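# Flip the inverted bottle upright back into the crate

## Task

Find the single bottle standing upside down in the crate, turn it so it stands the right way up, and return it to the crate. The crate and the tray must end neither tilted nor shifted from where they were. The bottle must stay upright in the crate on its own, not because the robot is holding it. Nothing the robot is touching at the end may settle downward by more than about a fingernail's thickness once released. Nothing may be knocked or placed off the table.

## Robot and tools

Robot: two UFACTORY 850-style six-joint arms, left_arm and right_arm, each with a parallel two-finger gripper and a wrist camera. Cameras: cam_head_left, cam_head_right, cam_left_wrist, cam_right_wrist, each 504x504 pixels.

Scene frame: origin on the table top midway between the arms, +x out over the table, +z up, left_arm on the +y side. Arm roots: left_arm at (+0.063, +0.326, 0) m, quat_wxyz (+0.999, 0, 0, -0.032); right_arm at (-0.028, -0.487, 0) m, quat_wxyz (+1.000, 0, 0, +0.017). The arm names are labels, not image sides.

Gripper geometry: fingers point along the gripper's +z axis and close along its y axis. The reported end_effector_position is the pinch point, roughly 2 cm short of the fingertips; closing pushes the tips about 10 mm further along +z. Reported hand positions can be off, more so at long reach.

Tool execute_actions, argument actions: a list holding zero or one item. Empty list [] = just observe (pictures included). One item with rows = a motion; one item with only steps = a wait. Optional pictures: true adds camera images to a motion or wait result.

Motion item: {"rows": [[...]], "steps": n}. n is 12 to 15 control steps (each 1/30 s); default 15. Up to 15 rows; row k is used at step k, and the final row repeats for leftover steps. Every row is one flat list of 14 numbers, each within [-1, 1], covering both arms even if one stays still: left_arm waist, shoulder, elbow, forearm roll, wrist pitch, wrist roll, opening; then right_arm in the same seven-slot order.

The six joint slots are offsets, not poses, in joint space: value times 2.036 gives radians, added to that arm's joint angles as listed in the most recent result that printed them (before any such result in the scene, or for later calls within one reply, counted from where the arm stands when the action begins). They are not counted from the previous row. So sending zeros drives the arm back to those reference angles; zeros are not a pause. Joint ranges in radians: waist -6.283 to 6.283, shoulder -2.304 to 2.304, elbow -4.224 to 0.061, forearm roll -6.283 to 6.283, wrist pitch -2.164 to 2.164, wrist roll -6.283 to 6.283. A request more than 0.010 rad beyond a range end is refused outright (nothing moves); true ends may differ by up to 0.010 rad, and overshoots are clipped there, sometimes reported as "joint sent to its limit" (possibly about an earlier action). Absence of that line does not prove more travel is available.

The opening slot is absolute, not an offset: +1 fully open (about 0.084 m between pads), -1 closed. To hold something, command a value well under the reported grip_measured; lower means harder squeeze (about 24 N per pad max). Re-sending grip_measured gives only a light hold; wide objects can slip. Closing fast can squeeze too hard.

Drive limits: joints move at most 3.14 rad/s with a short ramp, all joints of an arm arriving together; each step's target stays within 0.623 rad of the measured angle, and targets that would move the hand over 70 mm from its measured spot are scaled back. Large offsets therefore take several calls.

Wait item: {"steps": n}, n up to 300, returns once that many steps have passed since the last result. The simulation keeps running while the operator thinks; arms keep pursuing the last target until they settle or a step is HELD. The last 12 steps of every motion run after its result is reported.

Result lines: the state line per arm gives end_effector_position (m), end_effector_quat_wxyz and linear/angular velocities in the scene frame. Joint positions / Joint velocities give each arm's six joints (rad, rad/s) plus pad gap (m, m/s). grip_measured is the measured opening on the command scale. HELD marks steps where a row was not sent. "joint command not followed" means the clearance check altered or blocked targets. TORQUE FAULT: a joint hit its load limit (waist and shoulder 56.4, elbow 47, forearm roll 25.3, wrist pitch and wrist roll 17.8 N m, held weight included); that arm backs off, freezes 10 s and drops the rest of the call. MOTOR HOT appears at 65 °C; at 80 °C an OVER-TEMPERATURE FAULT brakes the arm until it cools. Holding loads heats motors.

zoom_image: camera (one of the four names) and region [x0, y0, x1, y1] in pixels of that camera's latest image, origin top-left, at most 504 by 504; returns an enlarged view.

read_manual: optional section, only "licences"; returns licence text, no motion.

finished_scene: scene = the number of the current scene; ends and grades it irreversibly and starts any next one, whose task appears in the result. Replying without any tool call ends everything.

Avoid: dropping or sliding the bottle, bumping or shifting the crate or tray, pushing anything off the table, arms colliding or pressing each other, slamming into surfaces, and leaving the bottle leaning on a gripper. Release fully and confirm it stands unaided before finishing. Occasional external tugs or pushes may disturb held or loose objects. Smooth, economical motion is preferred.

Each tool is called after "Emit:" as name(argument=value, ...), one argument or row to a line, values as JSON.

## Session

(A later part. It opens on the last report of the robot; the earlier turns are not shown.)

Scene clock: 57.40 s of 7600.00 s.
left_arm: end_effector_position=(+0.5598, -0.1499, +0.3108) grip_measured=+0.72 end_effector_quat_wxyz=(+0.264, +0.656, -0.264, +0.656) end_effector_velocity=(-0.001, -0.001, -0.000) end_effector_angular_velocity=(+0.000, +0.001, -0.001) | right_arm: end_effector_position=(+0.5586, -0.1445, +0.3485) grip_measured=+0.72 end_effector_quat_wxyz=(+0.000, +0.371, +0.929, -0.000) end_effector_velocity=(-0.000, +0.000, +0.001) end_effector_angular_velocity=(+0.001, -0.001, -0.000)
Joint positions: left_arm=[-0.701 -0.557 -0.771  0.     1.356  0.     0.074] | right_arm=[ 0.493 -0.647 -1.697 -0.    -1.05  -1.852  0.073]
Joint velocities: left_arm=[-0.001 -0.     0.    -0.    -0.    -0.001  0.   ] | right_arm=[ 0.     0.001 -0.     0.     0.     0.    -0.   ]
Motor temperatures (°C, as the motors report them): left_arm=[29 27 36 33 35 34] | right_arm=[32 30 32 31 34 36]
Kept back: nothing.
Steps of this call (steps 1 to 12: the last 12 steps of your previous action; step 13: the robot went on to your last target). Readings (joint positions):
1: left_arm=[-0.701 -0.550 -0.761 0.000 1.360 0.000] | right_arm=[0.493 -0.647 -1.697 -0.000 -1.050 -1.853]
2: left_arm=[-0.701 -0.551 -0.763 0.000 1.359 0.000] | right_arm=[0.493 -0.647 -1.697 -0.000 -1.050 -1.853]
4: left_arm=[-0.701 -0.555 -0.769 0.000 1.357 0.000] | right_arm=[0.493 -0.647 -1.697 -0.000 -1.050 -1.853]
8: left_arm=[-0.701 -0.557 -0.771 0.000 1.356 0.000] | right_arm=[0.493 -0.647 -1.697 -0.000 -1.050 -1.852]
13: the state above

Emit:
execute_actions(
  actions=[
    {"rows": [
[0,0,0,0,0,0,-1, 0,0,0,0,0,0,0.5],
[0,0,0,0,0,0,-1, 0,0,0,0,0,0,1],
[0,0,0,0,0,0,-1, 0,0,0,0,0,0,1],
[0,0,0,0,0,0,-1, 0,0,0,0,0,0,1],
[0,0,0,0,0,0,-1, 0,0,0,0,0,0,1],
[0,0,0,0,0,0,-1, 0,0.0013,-0.0038,0,-0.0051,0,1],
[0,0,0,0,0,0,-1, 0,0.0036,-0.0109,0,-0.0145,0,1],
[0,0,0,0,0,0,-1, 0,0.0061,-0.0211,0,-0.0272,0,1],
[0,0,0,0,0,0,-1, 0,0.0084,-0.0338,0,-0.0422,0,1],
[0,0,0,0,0,0,-1, 0,0.0101,-0.0475,0,-0.0576,0,1],
[0,0,0,0,0,0,-1, 0,0.0111,-0.0622,0,-0.0733,0,1],
[0,0,0,0,0,0,-1, 0,0.0115,-0.0766,0,-0.0881,0,1],
[0,0,0,0,0,0,-1, 0,0.0114,-0.0884,0,-0.0998,0,1],
[0,0,0,0,0,0.03,-1, 0,0.0112,-0.0956,0,-0.1068,0,1],
[0,0,0,0,0,1.0,-1, 0,0.0110,-0.0993,0,-0.1103,0,1]], "steps": 15},
  ],
)

Emit:
execute_actions(
  actions=[
    {"steps": 28},
  ],
)

Scene clock: 58.43 s of 7600.00 s.
left_arm: end_effector_position=(+0.5598, -0.1499, +0.3106) grip_measured=+0.72 end_effector_quat_wxyz=(+0.264, +0.656, -0.264, +0.656) end_effector_velocity=(-0.001, +0.002, -0.013) end_effector_angular_velocity=(+0.028, +0.028, +0.001) | right_arm: end_effector_position=(+0.5585, -0.1444, +0.3486) grip_measured=+0.87 end_effector_quat_wxyz=(-0.000, +0.371, +0.929, -0.000) end_effector_velocity=(-0.002, +0.007, +0.007) end_effector_angular_velocity=(+0.009, -0.004, +0.006)
Joint positions: left_arm=[-0.701 -0.557 -0.772  0.     1.355  0.     0.074] | right_arm=[ 0.493 -0.647 -1.697 -0.    -1.05  -1.853  0.079]
Joint velocities: left_arm=[ 0.002 -0.005  0.004  0.001 -0.03   0.001  0.   ] | right_arm=[ 0.008  0.006 -0.008  0.007 -0.006 -0.001  0.177]
Motor temperatures (°C, as the motors report them): left_arm=[29 27 36 33 35 34] | right_arm=[32 30 32 31 34 36]
Steps of this call (steps 1 to 28: the robot went on to your last target; steps 29 to 31: the first 3 steps of this action). Readings (joint positions):
29: left_arm=[-0.701 -0.557 -0.772 0.000 1.356 0.000] | right_arm=[0.493 -0.647 -1.697 -0.000 -1.050 -1.852]
30: left_arm=[-0.701 -0.557 -0.772 0.000 1.356 0.000] | right_arm=[0.493 -0.647 -1.697 -0.000 -1.050 -1.852]
31: the state above

Scene clock: 59.37 s of 7600.00 s.
left_arm: end_effector_position=(+0.5598, -0.1499, +0.3108) grip_measured=+0.72 end_effector_quat_wxyz=(+0.241, -0.313, +0.634, -0.665) end_effector_velocity=(+0.000, -0.000, +0.001) end_effector_angular_velocity=(+2.255, -2.165, -0.001) | right_arm: end_effector_position=(+0.5587, -0.1445, +0.4545) grip_measured=+1.00 end_effector_quat_wxyz=(+0.000, +0.371, +0.929, -0.000) end_effector_velocity=(+0.000, +0.000, +0.002) end_effector_angular_velocity=(+0.002, -0.002, -0.001)
Joint positions: left_arm=[-0.701 -0.557 -0.771  0.     1.356  1.459  0.074] | right_arm=[ 0.493 -0.625 -1.898 -0.    -1.274 -1.852  0.084]
Joint velocities: left_arm=[ 0.     0.    -0.001  0.     0.     3.126  0.   ] | right_arm=[-0.     0.002 -0.002  0.001 -0.001  0.001 -0.   ]
Motor temperatures (°C, as the motors report them): left_arm=[29 27 36 33 35 34] | right_arm=[32 30 32 31 34 36]
Kept back: nothing.
Steps of this call (steps 1 to 12: the last 12 steps of your previous action; steps 13 to 28: the robot went on to your last target). Readings (joint positions):
1: left_arm=[-0.701 -0.557 -0.771 0.000 1.354 0.000] | right_arm=[0.494 -0.647 -1.697 -0.000 -1.050 -1.853]
2: left_arm=[-0.701 -0.557 -0.771 0.000 1.354 0.000] | right_arm=[0.494 -0.647 -1.697 0.000 -1.050 -1.853]
4: left_arm=[-0.701 -0.557 -0.771 0.000 1.354 0.000] | right_arm=[0.494 -0.646 -1.699 -0.000 -1.055 -1.853]
8: left_arm=[-0.701 -0.557 -0.771 0.000 1.355 0.000] | right_arm=[0.493 -0.634 -1.752 -0.000 -1.120 -1.853]
28: the state above

Emit:
execute_actions(
  actions=[
    {"rows": [[0,0,0,0,0,0.8265,-1, 0,0,0,0,0,0,1]], "steps": 12},
  ],
)

Emit:
execute_actions(
  actions=[
    {"steps": 24},
  ],
  pictures=true,
)

Scene clock: 59.67 s of 7600.00 s.
left_arm: end_effector_position=(+0.5598, -0.1499, +0.3108) grip_measured=+0.72 end_effector_quat_wxyz=(+0.417, -0.123, +0.696, -0.571) end_effector_velocity=(+0.000, +0.001, -0.001) end_effector_angular_velocity=(+0.116, -0.109, +0.002) | right_arm: end_effector_position=(+0.5587, -0.1445, +0.4546) grip_measured=+1.00 end_effector_quat_wxyz=(+0.000, +0.371, +0.929, -0.000) end_effector_velocity=(+0.000, -0.000, +0.001) end_effector_angular_velocity=(+0.000, -0.002, -0.000)
Joint positions: left_arm=[-0.701 -0.557 -0.771  0.     1.356  2.027  0.074] | right_arm=[ 0.493 -0.625 -1.899 -0.    -1.274 -1.852  0.084]
Joint velocities: left_arm=[ 0.002  0.     0.002 -0.     0.     0.159 -0.   ] | right_arm=[-0.     0.001 -0.    -0.     0.     0.    -0.   ]
Motor temperatures (°C, as the motors report them): left_arm=[29 27 36 33 35 34] | right_arm=[32 30 32 31 34 36]
Kept back: the last 12 steps of this action.
Steps of this call (steps 1 to 9: the robot went on to your last target). Readings (joint positions):
1: left_arm=[-0.701 -0.557 -0.771 0.000 1.356 1.563] | right_arm=[0.493 -0.625 -1.898 -0.000 -1.274 -1.852]
2: left_arm=[-0.701 -0.557 -0.771 0.000 1.356 1.668] | right_arm=[0.493 -0.625 -1.899 -0.000 -1.274 -1.852]
4: left_arm=[-0.701 -0.557 -0.771 0.000 1.356 1.854] | right_arm=[0.493 -0.625 -1.899 -0.000 -1.274 -1.852]
8: left_arm=[-0.701 -0.557 -0.771 0.000 1.356 2.019] | right_arm=[0.493 -0.625 -1.899 -0.000 -1.274 -1.852]
9: the state above

Scene clock: 60.47 s of 7600.00 s.
left_arm: end_effector_position=(+0.5598, -0.1499, +0.3108) grip_measured=+0.72 end_effector_quat_wxyz=(+0.656, +0.264, +0.656, -0.264) end_effector_velocity=(+0.000, -0.000, +0.000) end_effector_angular_velocity=(+0.004, -0.005, -0.000) | right_arm: end_effector_position=(+0.5587, -0.1445, +0.4545) grip_measured=+1.00 end_effector_quat_wxyz=(+0.000, +0.371, +0.929, -0.000) end_effector_velocity=(-0.000, -0.000, +0.000) end_effector_angular_velocity=(-0.001, -0.000, +0.000)
Joint positions: left_arm=[-0.701 -0.557 -0.771  0.     1.356  3.14   0.074] | right_arm=[ 0.493 -0.625 -1.898 -0.    -1.274 -1.852  0.084]
Joint velocities: left_arm=[-0.     0.    -0.    -0.     0.     0.006  0.   ] | right_arm=[ 0.     0.     0.    -0.001 -0.     0.    -0.   ]
Motor temperatures (°C, as the motors report them): left_arm=[29 27 36 33 35 34] | right_arm=[32 30 32 31 34 36]
Kept back: nothing.
Steps of this call (steps 1 to 12: the last 12 steps of your previous action; steps 13 to 24: the robot went on to your last target). Readings (joint positions):
1: left_arm=[-0.701 -0.557 -0.771 0.000 1.356 2.032] | right_arm=[0.493 -0.625 -1.899 -0.000 -1.274 -1.852]
2: left_arm=[-0.701 -0.557 -0.771 0.000 1.356 2.043] | right_arm=[0.493 -0.625 -1.899 -0.000 -1.274 -1.852]
4: left_arm=[-0.701 -0.557 -0.771 0.000 1.356 2.114] | right_arm=[0.493 -0.625 -1.898 -0.000 -1.274 -1.852]
8: left_arm=[-0.701 -0.557 -0.771 0.000 1.356 2.456] | right_arm=[0.493 -0.625 -1.898 -0.000 -1.274 -1.852]
24: the state above

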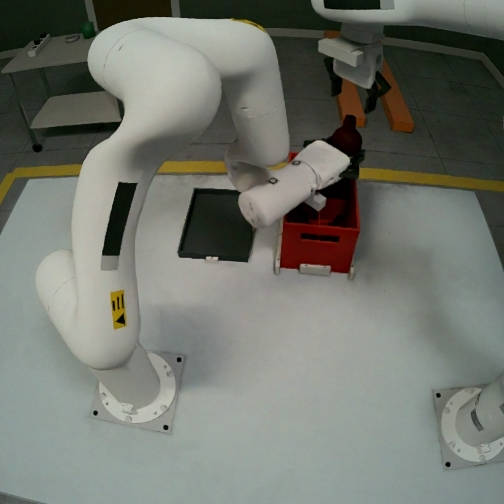

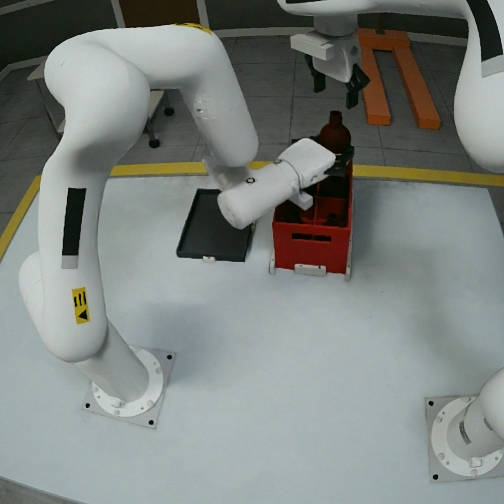

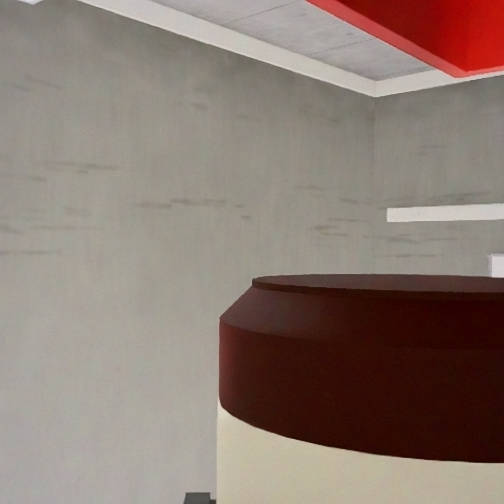

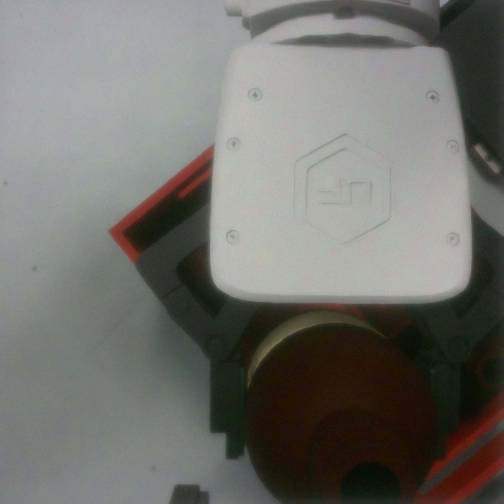

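Emit:
zoom_image(
  camera="cam_right_wrist",
  region=[290, 384, 470, 504],
)

Emit:
zoom_image(
  camera="cam_head_right",
  region=[290, 60, 390, 180],
)

Region (290, 384, 470, 504) of cam_right_wrist's 504x504 image, scaled by 2.800, with more detail than that image has.

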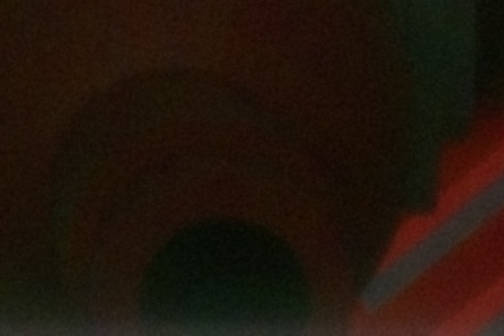

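Region (290, 60, 390, 180) of cam_head_right's 504x504 image, scaled by 4.200, with more detail than that image has.

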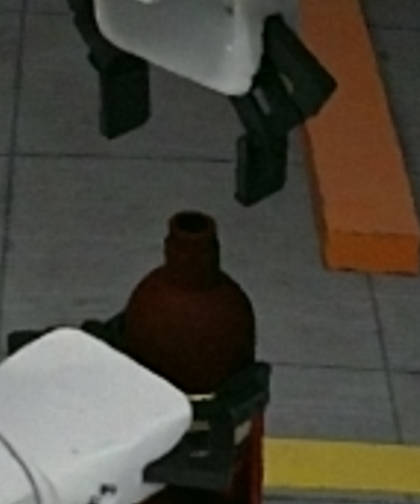

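Emit:
execute_actions(
  actions=[
    {"rows": [
[0,0,0,0,0,0.0008,-1, 0.0001,0,0.005,0,0.005,0,0.8],
[0,0,0,0,0,0.0008,-1, 0.0002,0.0001,0.014,0,0.0139,0,0.6],
[0,0,0,0,0,0.0008,-1, 0.0003,0.0003,0.025,0,0.0247,0,0.45],
[0,0,0,0,0,0.0008,-1, 0.0004,0.0003,0.036,0,0.0357,0,0.3],
[0,0,0,0,0,0.0008,-1, 0.0004,0.0001,0.047,0,0.0469,0,0.2],
[0,0,0,0,0,0.0008,-1, 0.0004,-0.0001,0.056,0,0.0561,0,0.15],
[0,0,0,0,0,0.0008,-1, 0.0004,-0.0003,0.0611,0,0.0614,0,0.15],
[0,0,0,0,0,0.0008,-1, 0.0004,-0.0003,0.0611,0,0.0614,0,0.15],
[0,0,0,0,0,0.0008,-1, 0.0004,-0.0003,0.0611,0,0.0614,0,0.15],
[0,0,0,0,0,0.0008,-1, 0.0004,-0.0003,0.0611,0,0.0614,0,0.05],
[0,0,0,0,0,0.0008,-1, 0.0004,-0.0003,0.0611,0,0.0614,0,-0.05],
[0,0,0,0,0,0.0008,-1, 0.0004,-0.0003,0.0611,0,0.0614,0,-0.15],
[0,0,0,0,0,0.0008,-1, 0.0004,-0.0003,0.0611,0,0.0614,0,-0.25],
[0,0,0,0,0,0.0008,-1, 0.0004,-0.0003,0.0611,0,0.0614,0,-0.4],
[0,0,0,0,0,0.0008,-1, 0.0004,-0.0003,0.0611,0,0.0614,0,-1]], "steps": 15},
  ],
)

Emit:
execute_actions(
  actions=[
    {"steps": 19},
  ],
  pictures=true,
)

Scene clock: 65.57 s of 7600.00 s.
left_arm: end_effector_position=(+0.5598, -0.1499, +0.3108) grip_measured=+0.72 end_effector_quat_wxyz=(+0.656, +0.264, +0.656, -0.264) end_effector_velocity=(-0.000, -0.001, +0.001) end_effector_angular_velocity=(+0.002, -0.003, -0.001) | right_arm: end_effector_position=(+0.5590, -0.1442, +0.4499) grip_measured=+0.59 end_effector_quat_wxyz=(+0.001, +0.371, +0.929, +0.001) end_effector_velocity=(+0.003, +0.005, -0.133) end_effector_angular_velocity=(+0.009, -0.017, +0.005)
Joint positions: left_arm=[-0.701 -0.557 -0.771  0.     1.356  3.142  0.074] | right_arm=[ 0.493 -0.624 -1.887 -0.    -1.261 -1.852  0.068]
Joint velocities: left_arm=[-0.001  0.001 -0.001 -0.    -0.     0.004 -0.   ] | right_arm=[ 0.004  0.012  0.311 -0.001  0.319 -0.    -0.193]
Motor temperatures (°C, as the motors report them): left_arm=[29 27 36 33 35 34] | right_arm=[32 30 32 31 34 36]
Steps of this call (steps 1 to 30: the robot went on to your last target; steps 31 to 90: nothing new was sent; then 2.00 s passed at rest; steps 91 to 93: the first 3 steps of this action). Readings (joint positions):
91: left_arm=[-0.701 -0.557 -0.771 0.000 1.356 3.141] | right_arm=[0.493 -0.625 -1.898 -0.000 -1.273 -1.852]
92: left_arm=[-0.701 -0.557 -0.771 0.000 1.356 3.142] | right_arm=[0.493 -0.624 -1.895 -0.000 -1.270 -1.852]
93: the state above

Scene clock: 66.20 s of 7600.00 s.
left_arm: end_effector_position=(+0.5597, -0.1499, +0.3105) grip_measured=+0.72 end_effector_quat_wxyz=(+0.656, +0.264, +0.656, -0.264) end_effector_velocity=(-0.000, +0.000, -0.001) end_effector_angular_velocity=(+0.003, +0.001, -0.000) | right_arm: end_effector_position=(+0.5577, -0.1444, +0.3983) grip_measured=-0.34 end_effector_quat_wxyz=(+0.000, +0.371, +0.929, +0.000) end_effector_velocity=(-0.000, -0.000, -0.001) end_effector_angular_velocity=(-0.001, +0.000, +0.000)
Joint positions: left_arm=[-0.701 -0.557 -0.771  0.     1.355  3.142  0.074] | right_arm=[ 0.494 -0.625 -1.775 -0.    -1.149 -1.852  0.029]
Joint velocities: left_arm=[-0.    -0.001  0.001 -0.    -0.001  0.001 -0.   ] | right_arm=[-0.    -0.     0.001 -0.001  0.    -0.     0.   ]
Motor temperatures (°C, as the motors report them): left_arm=[29 27 36 33 35 34] | right_arm=[32 30 32 31 34 36]
Kept back: nothing.
Steps of this call (steps 1 to 12: the last 12 steps of your previous action; steps 13 to 19: the robot went on to your last target). Readings (joint positions):
1: left_arm=[-0.701 -0.557 -0.771 0.000 1.356 3.142] | right_arm=[0.493 -0.624 -1.874 -0.000 -1.248 -1.852]
2: left_arm=[-0.701 -0.557 -0.771 0.000 1.356 3.142] | right_arm=[0.494 -0.624 -1.857 -0.000 -1.232 -1.852]
4: left_arm=[-0.701 -0.557 -0.771 0.000 1.356 3.142] | right_arm=[0.494 -0.625 -1.817 -0.000 -1.193 -1.852]
8: left_arm=[-0.701 -0.557 -0.771 0.000 1.356 3.142] | right_arm=[0.494 -0.627 -1.775 -0.001 -1.153 -1.852]
19: the state above

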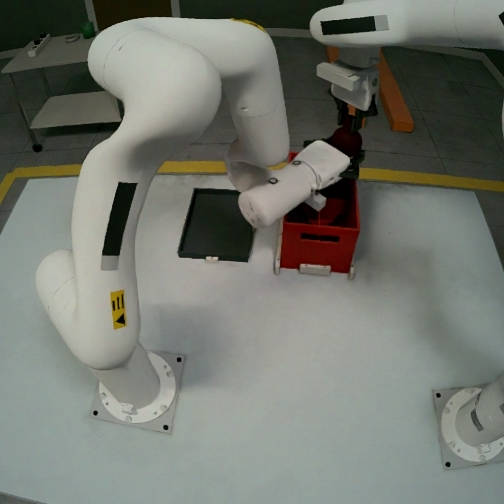

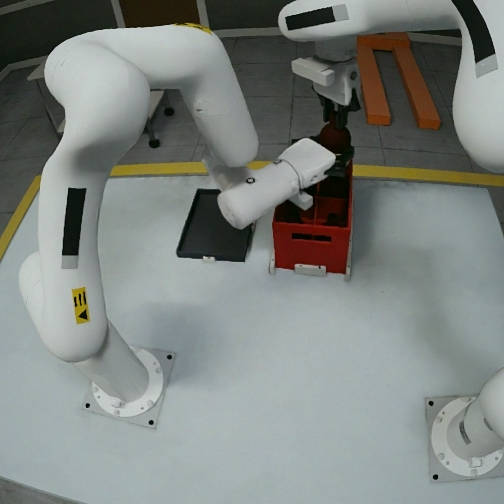

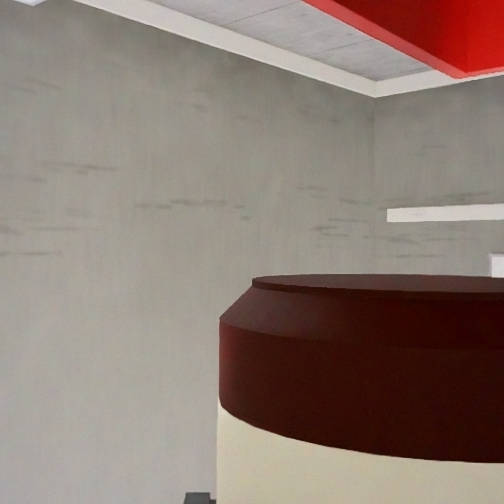

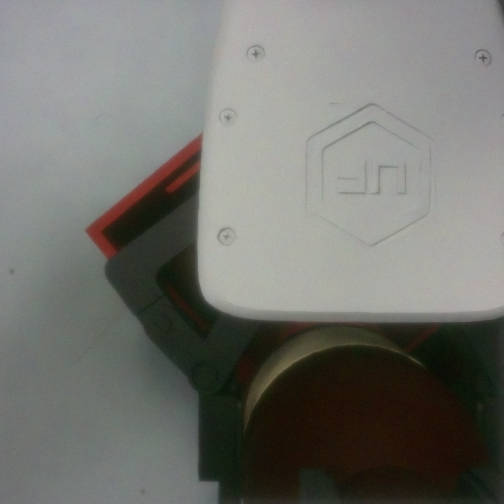

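Emit:
zoom_image(
  camera="cam_head_right",
  region=[300, 80, 380, 170],
)

Emit:
zoom_image(
  camera="cam_right_wrist",
  region=[280, 424, 504, 504],
)

Region (300, 80, 380, 170) of cam_head_right's 504x504 image, scaled by 5.600, with more detail than that image has.

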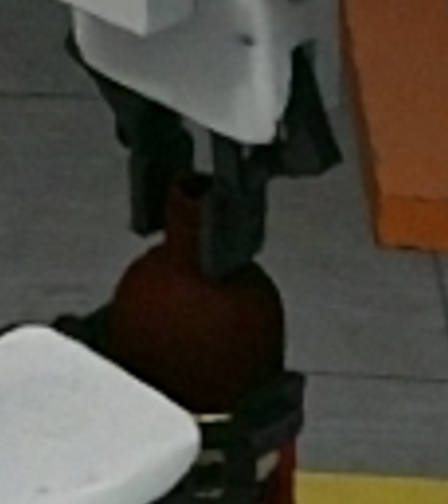

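Region (280, 424, 504, 504) of cam_right_wrist's 504x504 image, scaled by 2.250, with more detail than that image has; it fills the top 180 rows of this view, and the rest is white.

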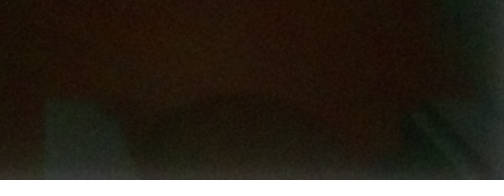

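Emit:
execute_actions(
  actions=[
    {"rows": [
[0,0,0,0,0,0,0.5, 0,0,0,0,0,0,-1],
[0,0,0,0,0,0,1, 0,0,0,0,0,0,-1],
[0,0,0,0,0,0,1, 0,0,0,0,0,0,-1],
[0,0,0,0,0,0,1, 0,0,0,0,0,0,-1],
[0,0.0041,0.0076,0,0.0035,0,1, 0,0,0,0,0,0,-1],
[0,0.0102,0.0190,0,0.0089,0,1, 0,0,0,0,0,0.02,-1],
[0,0.0194,0.0360,0,0.0168,0,1, 0,0,0,0,0,0.06,-1],
[0,0.0306,0.0569,0,0.0266,0,1, 0,0,0,0,0,0.11,-1],
[0,0.0428,0.0797,0,0.0372,0,1, 0,0,0,0,0,0.16,-1],
[0,0.0551,0.1024,0,0.0478,0,1, 0,0,0,0,0,0.21,-1],
[0,0.0673,0.1252,0,0.0585,0,1, 0,0,0,0,0,0.26,-1],
[0,0.0785,0.1461,0,0.0682,0,1, 0,0,0,0,0,0.31,-1],
[0.01,0.0887,0.1650,0,0.0771,0,1, -0.0002,-0.0015,0.0045,0,0.0060,0.36,-1],
[0.03,0.0969,0.1802,0,0.0842,0,1, -0.0002,-0.0040,0.0115,0,0.0155,0.40,-1],
[0.1724,0.1020,0.1897,0,0.0886,0,1, -0.0002,-0.0384,0.0837,0,0.1219,0.4298,-1]], "steps": 15},
  ],
)

Emit:
execute_actions(
  actions=[
    {"steps": 30},
  ],
  pictures=true,
)

Scene clock: 72.17 s of 7600.00 s.
left_arm: end_effector_position=(+0.5601, -0.1499, +0.3117) grip_measured=+0.86 end_effector_quat_wxyz=(+0.657, +0.263, +0.655, -0.264) end_effector_velocity=(+0.016, -0.003, +0.041) end_effector_angular_velocity=(-0.078, -0.067, +0.020) | right_arm: end_effector_position=(+0.5573, -0.1447, +0.3977) grip_measured=-0.34 end_effector_quat_wxyz=(-0.000, +0.371, +0.929, -0.001) end_effector_velocity=(-0.016, -0.011, -0.024) end_effector_angular_velocity=(-0.046, +0.077, -0.002)
Joint positions: left_arm=[-0.7   -0.556 -0.772  0.     1.357  3.142  0.079] | right_arm=[ 0.494 -0.626 -1.774 -0.    -1.15  -1.852  0.029]
Joint velocities: left_arm=[ 0.01   0.019 -0.032 -0.01   0.051 -0.008  0.16 ] | right_arm=[-0.002 -0.013  0.034 -0.001 -0.043  0.    -0.   ]
Motor temperatures (°C, as the motors report them): left_arm=[29 27 36 33 35 34] | right_arm=[32 30 32 31 34 36]
Steps of this call (steps 1 to 15: the robot went on to your last target; steps 16 to 90: nothing new was sent; then 2.87 s passed at rest; steps 91 to 93: the first 3 steps of this action). Readings (joint positions):
91: left_arm=[-0.701 -0.557 -0.771 0.000 1.356 3.142] | right_arm=[0.494 -0.625 -1.774 -0.000 -1.149 -1.852]
92: left_arm=[-0.701 -0.557 -0.771 0.000 1.356 3.142] | right_arm=[0.494 -0.625 -1.774 -0.000 -1.149 -1.852]
93: the state above

Scene clock: 73.17 s of 7600.00 s.
left_arm: end_effector_position=(+0.5605, +0.1072, +0.3104) grip_measured=+1.00 end_effector_quat_wxyz=(+0.692, +0.146, +0.692, -0.146) end_effector_velocity=(+0.000, +0.003, -0.001) end_effector_angular_velocity=(+0.001, +0.002, +0.006) | right_arm: end_effector_position=(+0.5589, -0.1440, +0.2708) grip_measured=-0.34 end_effector_quat_wxyz=(+0.000, +0.729, +0.684, +0.001) end_effector_velocity=(-0.002, -0.000, -0.007) end_effector_angular_velocity=(-0.003, +0.006, -0.001)
Joint positions: left_arm=[-0.351 -0.349 -0.385  0.001  1.536  3.142  0.084] | right_arm=[ 0.494 -0.703 -1.605 -0.    -0.901 -0.978  0.029]
Joint velocities: left_arm=[ 0.005 -0.     0.002 -0.     0.     0.     0.   ] | right_arm=[ 0.001 -0.006  0.006  0.     0.005  0.002  0.   ]
Motor temperatures (°C, as the motors report them): left_arm=[29 27 36 33 35 34] | right_arm=[32 30 32 31 34 36]
Kept back: nothing.
Steps of this call (steps 1 to 12: the last 12 steps of your previous action; steps 13 to 30: the robot went on to your last target). Readings (joint positions):
1: left_arm=[-0.700 -0.556 -0.773 -0.000 1.359 3.142] | right_arm=[0.494 -0.626 -1.773 -0.001 -1.151 -1.852]
2: left_arm=[-0.700 -0.555 -0.773 -0.000 1.359 3.142] | right_arm=[0.494 -0.626 -1.772 -0.001 -1.151 -1.852]
4: left_arm=[-0.700 -0.547 -0.757 -0.000 1.366 3.142] | right_arm=[0.494 -0.626 -1.773 -0.001 -1.151 -1.842]
8: left_arm=[-0.700 -0.489 -0.647 0.000 1.415 3.142] | right_arm=[0.494 -0.626 -1.774 -0.000 -1.150 -1.656]
30: the state above

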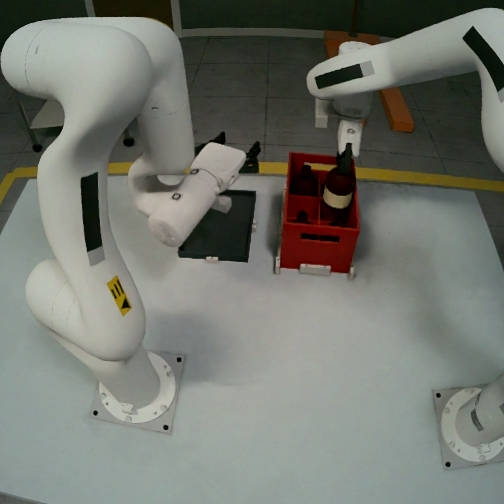

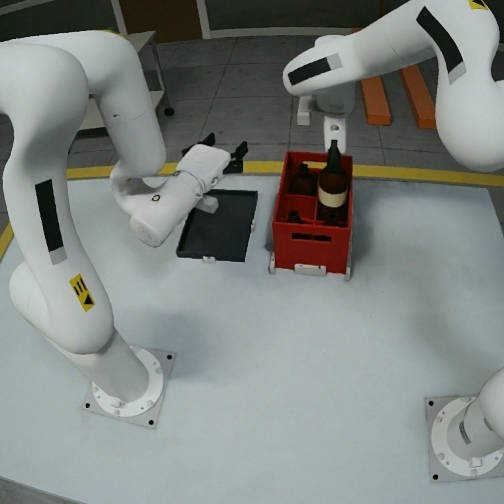

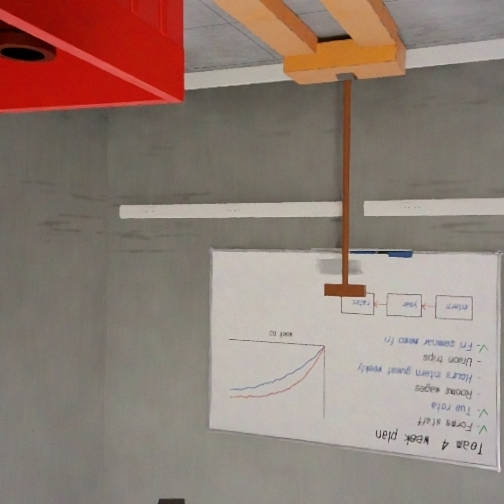

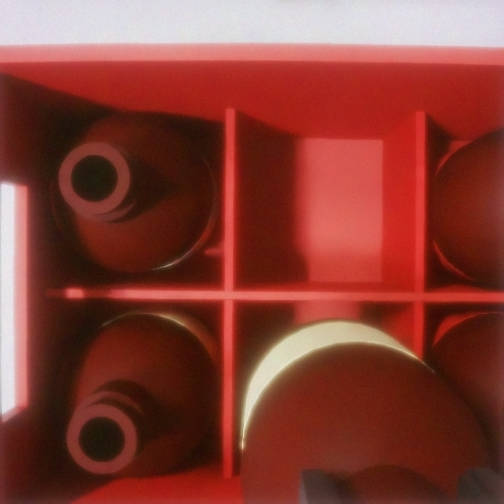

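Emit:
zoom_image(
  camera="cam_right_wrist",
  region=[210, 270, 504, 504],
)

Region (210, 270, 504, 504) of cam_right_wrist's 504x504 image, scaled by 1.714, with more detail than that image has; it fills the top 401 rows of this view, and the rest is white.

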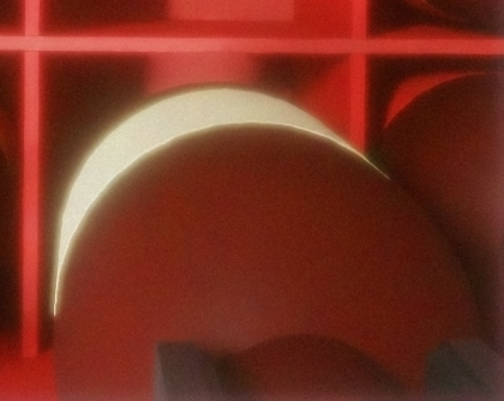

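Emit:
execute_actions(
  actions=[
    {"rows": [
[0,0,0,0,0,0,1, -0.0008,-0.0011,0.0028,0,0.0033,-0.0005,-1],
[0,0,0,0,0,0,1, -0.0015,-0.0039,0.0054,0,0.0087,-0.001,-1],
[0,0,0,0,0,0,1, -0.0015,-0.0081,0.0091,0,0.0166,-0.001,-1],
[0,0,0,0,0,0,1, -0.0015,-0.0135,0.0132,0,0.0261,-0.001,-1],
[0,0,0,0,0,0,1, -0.0015,-0.0196,0.0174,0,0.0364,-0.001,-1],
[0,0,0,0,0,0,1, -0.0015,-0.0260,0.0210,0,0.0464,-0.001,-1],
[0,0,0,0,0,0,1, -0.0015,-0.0327,0.0243,0,0.0564,-0.001,-1],
[0,0,0,0,0,0,1, -0.0015,-0.0391,0.0269,0,0.0654,-0.001,-1],
[0,0,0,0,0,0,1, -0.0015,-0.0451,0.0289,0,0.0734,-0.001,-1],
[0,0,0,0,0,0,1, -0.0015,-0.0500,0.0303,0,0.0797,-0.001,-1],
[0,0,0,0,0,0,1, -0.0015,-0.0538,0.0313,0,0.0845,-0.001,-1],
[0,0,0,0,0,0,1, -0.0015,-0.0571,0.0319,0,0.0884,-0.001,-1],
[0,0,0,0,0,0,1, -0.0015,-0.0597,0.0325,0,0.0916,-0.001,-1],
[0,0,0,0,0,0,1, -0.0015,-0.0616,0.0328,0,0.0938,-0.001,-1],
[0,0,0,0,0,0,1, -0.0015,-0.0623,0.0329,0,0.0946,-0.001,-1]], "steps": 15},
  ],
)

Emit:
execute_actions(
  actions=[
    {"steps": 22},
  ],
  pictures=true,
)

Scene clock: 77.53 s of 7600.00 s.
left_arm: end_effector_position=(+0.5605, +0.1074, +0.3104) grip_measured=+1.00 end_effector_quat_wxyz=(+0.692, +0.146, +0.692, -0.145) end_effector_velocity=(-0.001, -0.005, -0.001) end_effector_angular_velocity=(+0.002, +0.000, -0.010) | right_arm: end_effector_position=(+0.5593, -0.1449, +0.2665) grip_measured=-0.34 end_effector_quat_wxyz=(+0.000, +0.730, +0.684, +0.001) end_effector_velocity=(+0.014, -0.014, -0.104) end_effector_angular_velocity=(+0.016, -0.025, -0.011)
Joint positions: left_arm=[-0.351 -0.349 -0.385  0.     1.536  3.142  0.084] | right_arm=[ 0.492 -0.706 -1.6   -0.    -0.892 -0.979  0.029]
Joint velocities: left_arm=[-0.009 -0.004 -0.003  0.001 -0.     0.001 -0.   ] | right_arm=[-0.028 -0.089  0.101  0.002  0.219 -0.018  0.   ]
Motor temperatures (°C, as the motors report them): left_arm=[29 27 36 33 35 34] | right_arm=[32 30 32 31 34 36]
Steps of this call (steps 1 to 15: the robot went on to your last target; steps 16 to 100: nothing new was sent; then 0.93 s passed at rest; steps 101 to 103: the first 3 steps of this action). Readings (joint positions):
101: left_arm=[-0.350 -0.349 -0.385 0.000 1.536 3.142] | right_arm=[0.494 -0.704 -1.604 -0.000 -0.900 -0.978]
102: left_arm=[-0.350 -0.349 -0.385 0.000 1.536 3.142] | right_arm=[0.493 -0.704 -1.603 -0.000 -0.898 -0.978]
103: the state above

Scene clock: 78.27 s of 7600.00 s.
left_arm: end_effector_position=(+0.5605, +0.1072, +0.3104) grip_measured=+1.00 end_effector_quat_wxyz=(+0.692, +0.146, +0.692, -0.146) end_effector_velocity=(+0.000, -0.001, +0.000) end_effector_angular_velocity=(-0.000, -0.001, -0.001) | right_arm: end_effector_position=(+0.5600, -0.1458, +0.1586) grip_measured=-0.34 end_effector_quat_wxyz=(+0.000, +0.730, +0.684, +0.001) end_effector_velocity=(+0.000, -0.000, -0.001) end_effector_angular_velocity=(+0.000, -0.000, -0.000)
Joint positions: left_arm=[-0.351 -0.349 -0.385  0.001  1.536  3.142  0.084] | right_arm=[ 0.49  -0.828 -1.54  -0.    -0.709 -0.98   0.029]
Joint velocities: left_arm=[-0.001 -0.    -0.001  0.     0.     0.     0.   ] | right_arm=[-0.    -0.001  0.001  0.     0.002  0.     0.   ]
Motor temperatures (°C, as the motors report them): left_arm=[29 27 36 33 35 34] | right_arm=[32 30 32 31 34 36]
Kept back: nothing.
Steps of this call (steps 1 to 12: the last 12 steps of your previous action; steps 13 to 22: the robot went on to your last target). Readings (joint positions):
1: left_arm=[-0.351 -0.349 -0.385 0.001 1.536 3.142] | right_arm=[0.491 -0.710 -1.596 -0.000 -0.883 -0.979]
2: left_arm=[-0.351 -0.349 -0.385 0.001 1.536 3.142] | right_arm=[0.491 -0.717 -1.590 -0.000 -0.870 -0.980]
4: left_arm=[-0.351 -0.349 -0.385 0.001 1.536 3.142] | right_arm=[0.491 -0.737 -1.575 -0.000 -0.837 -0.980]
8: left_arm=[-0.351 -0.349 -0.385 0.001 1.536 3.142] | right_arm=[0.491 -0.788 -1.549 -0.000 -0.763 -0.980]
22: the state above

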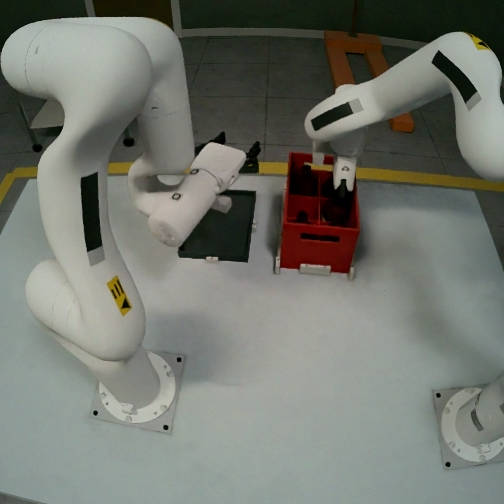

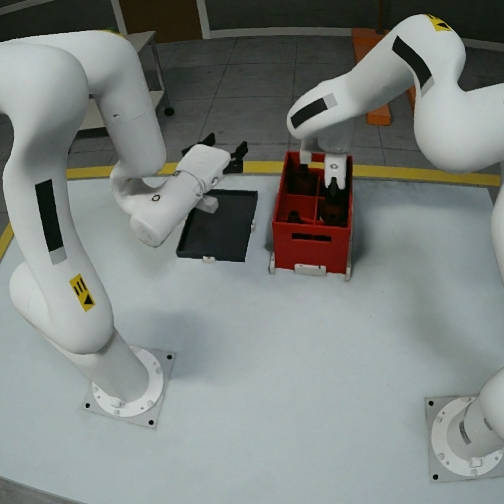

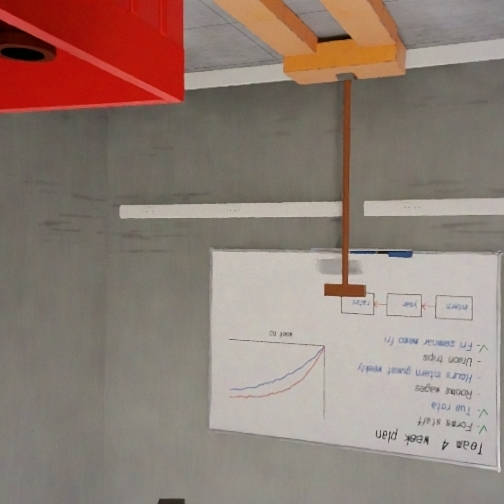

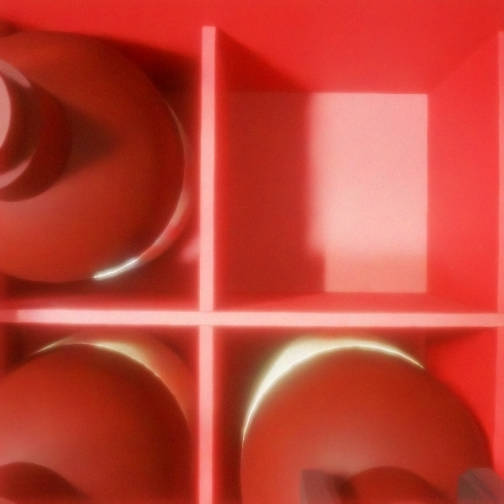

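The bottle has settled on the crate floor (z stalled at 0.1586). Releasing and lifting away.

Emit:
execute_actions(
  actions=[
    {"rows": [
[0,0,0,0,0,0,1, 0,0.0003,0,0,-0.0003,0,-0.3],
[0,0,0,0,0,0,1, 0,0.0003,0,0,-0.0003,0,0.0],
[0,0,0,0,0,0,1, 0,0.0003,0,0,-0.0003,0,0.25],
[0,0,0,0,0,0,1, 0,0.0003,0,0,-0.0003,0,0.25],
[0,0,0,0,0,0,1, 0,0.002,-0.0004,0,-0.0024,0,0.25],
[0,0,0,0,0,0,1, 0,0.006,-0.0012,0,-0.0072,0,0.25],
[0,0,0,0,0,0,1, 0,0.012,-0.0026,0,-0.0146,0,0.25],
[0,0,0,0,0,0,1, 0,0.019,-0.0046,0,-0.0236,0,0.25],
[0,0,0,0,0,0,1, 0,0.026,-0.0072,0,-0.0332,0,0.25],
[0,0,0,0,0,0,1, 0,0.033,-0.0102,0,-0.0432,0,0.25],
[0,0,0,0,0,0,1, 0,0.039,-0.0133,0,-0.0523,0,0.25],
[0,0,0,0,0,0,1, 0,0.044,-0.0163,0,-0.0603,0,0.25],
[0,0,0,0,0,0,1, 0,0.047,-0.0184,0,-0.0654,0,0.25],
[0,0,0,0,0,0,1, 0,0.0488,-0.0197,0,-0.0685,0,0.25]], "steps": 14},
  ],
)

Emit:
execute_actions(
  actions=[
    {"steps": 17},
  ],
  pictures=true,
)

Scene clock: 79.23 s of 7600.00 s.
left_arm: end_effector_position=(+0.5605, +0.1072, +0.3104) grip_measured=+1.00 end_effector_quat_wxyz=(+0.692, +0.146, +0.692, -0.146) end_effector_velocity=(-0.000, +0.001, -0.001) end_effector_angular_velocity=(+0.001, +0.001, +0.002) | right_arm: end_effector_position=(+0.5596, -0.1460, +0.1577) grip_measured=-0.27 end_effector_quat_wxyz=(+0.000, +0.730, +0.684, +0.001) end_effector_velocity=(-0.014, -0.005, -0.021) end_effector_angular_velocity=(-0.015, +0.032, -0.002)
Joint positions: left_arm=[-0.351 -0.349 -0.385  0.001  1.536  3.142  0.084] | right_arm=[ 0.49  -0.829 -1.539 -0.    -0.708 -0.98   0.032]
Joint velocities: left_arm=[ 0.002 -0.001  0.001 -0.     0.     0.001 -0.   ] | right_arm=[ 0.002 -0.015  0.029  0.005  0.009  0.     0.208]
Motor temperatures (°C, as the motors report them): left_arm=[29 27 36 33 35 34] | right_arm=[32 30 32 31 34 36]
Steps of this call (steps 1 to 15: the robot went on to your last target; steps 16 to 27: nothing new was sent; steps 28 to 29: the first 2 steps of this action). Readings (joint positions):
28: left_arm=[-0.351 -0.349 -0.385 0.001 1.536 3.142] | right_arm=[0.490 -0.829 -1.539 -0.000 -0.708 -0.980]
29: the state above

Scene clock: 79.80 s of 7600.00 s.
left_arm: end_effector_position=(+0.5605, +0.1072, +0.3104) grip_measured=+1.00 end_effector_quat_wxyz=(+0.692, +0.146, +0.692, -0.146) end_effector_velocity=(-0.000, -0.000, -0.000) end_effector_angular_velocity=(-0.000, +0.001, -0.001) | right_arm: end_effector_position=(+0.5599, -0.1459, +0.2418) grip_measured=+0.24 end_effector_quat_wxyz=(+0.000, +0.730, +0.684, +0.001) end_effector_velocity=(-0.011, -0.007, -0.011) end_effector_angular_velocity=(-0.025, +0.040, +0.002)
Joint positions: left_arm=[-0.351 -0.349 -0.385  0.001  1.536  3.142  0.084] | right_arm=[ 0.49  -0.729 -1.58  -0.    -0.847 -0.98   0.054]
Joint velocities: left_arm=[-0.001 -0.     0.     0.    -0.    -0.001 -0.   ] | right_arm=[ 0.    -0.007  0.015 -0.002 -0.025 -0.    -0.   ]
Motor temperatures (°C, as the motors report them): left_arm=[29 27 36 33 35 34] | right_arm=[32 30 32 31 34 36]
Kept back: nothing.
Steps of this call (steps 1 to 12: the last 12 steps of your previous action; steps 13 to 17: the robot went on to your last target). Readings (joint positions):
1: left_arm=[-0.351 -0.349 -0.385 0.001 1.536 3.142] | right_arm=[0.491 -0.830 -1.537 -0.000 -0.708 -0.980]
2: left_arm=[-0.351 -0.349 -0.385 0.001 1.536 3.142] | right_arm=[0.491 -0.831 -1.535 -0.000 -0.709 -0.980]
4: left_arm=[-0.351 -0.349 -0.385 0.001 1.536 3.142] | right_arm=[0.491 -0.829 -1.536 -0.000 -0.711 -0.980]
8: left_arm=[-0.351 -0.349 -0.385 0.001 1.536 3.142] | right_arm=[0.491 -0.797 -1.546 -0.000 -0.751 -0.980]
17: the state above

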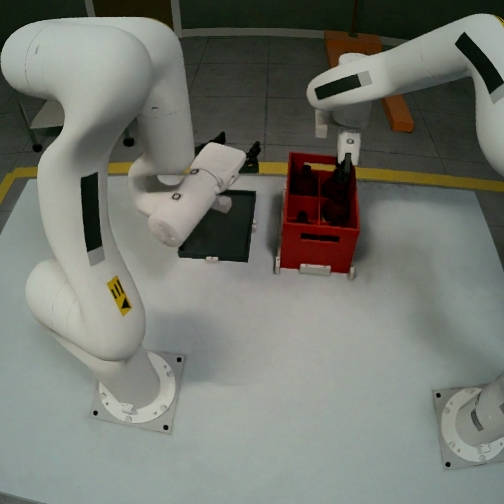

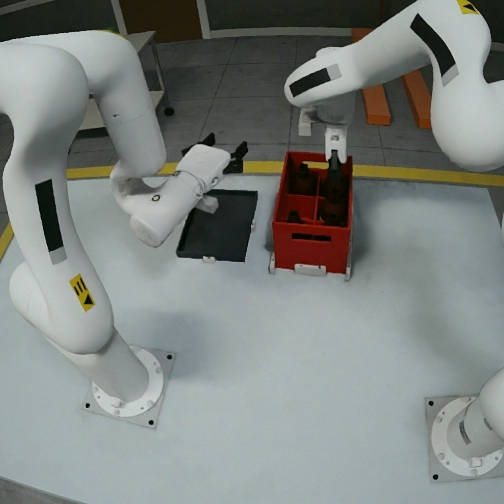

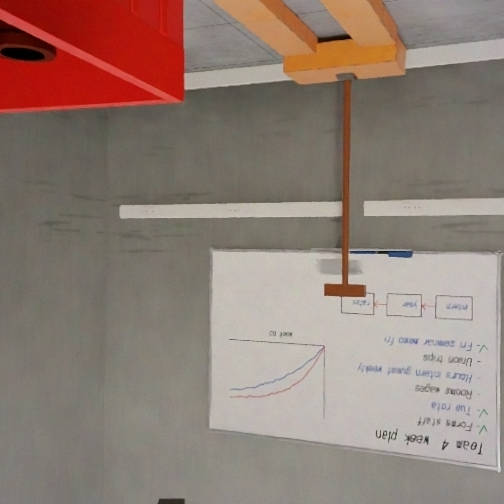

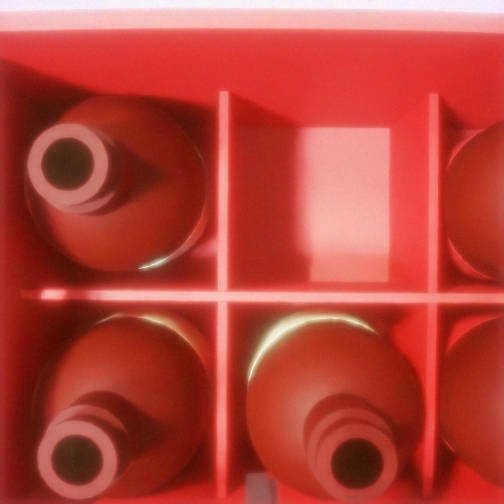

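The bottle is upright in its cell, level with its neighbours, and the gripper is clear.

Emit:
finished_scene(
  scene=1,
)

The scene is finished: the task was done.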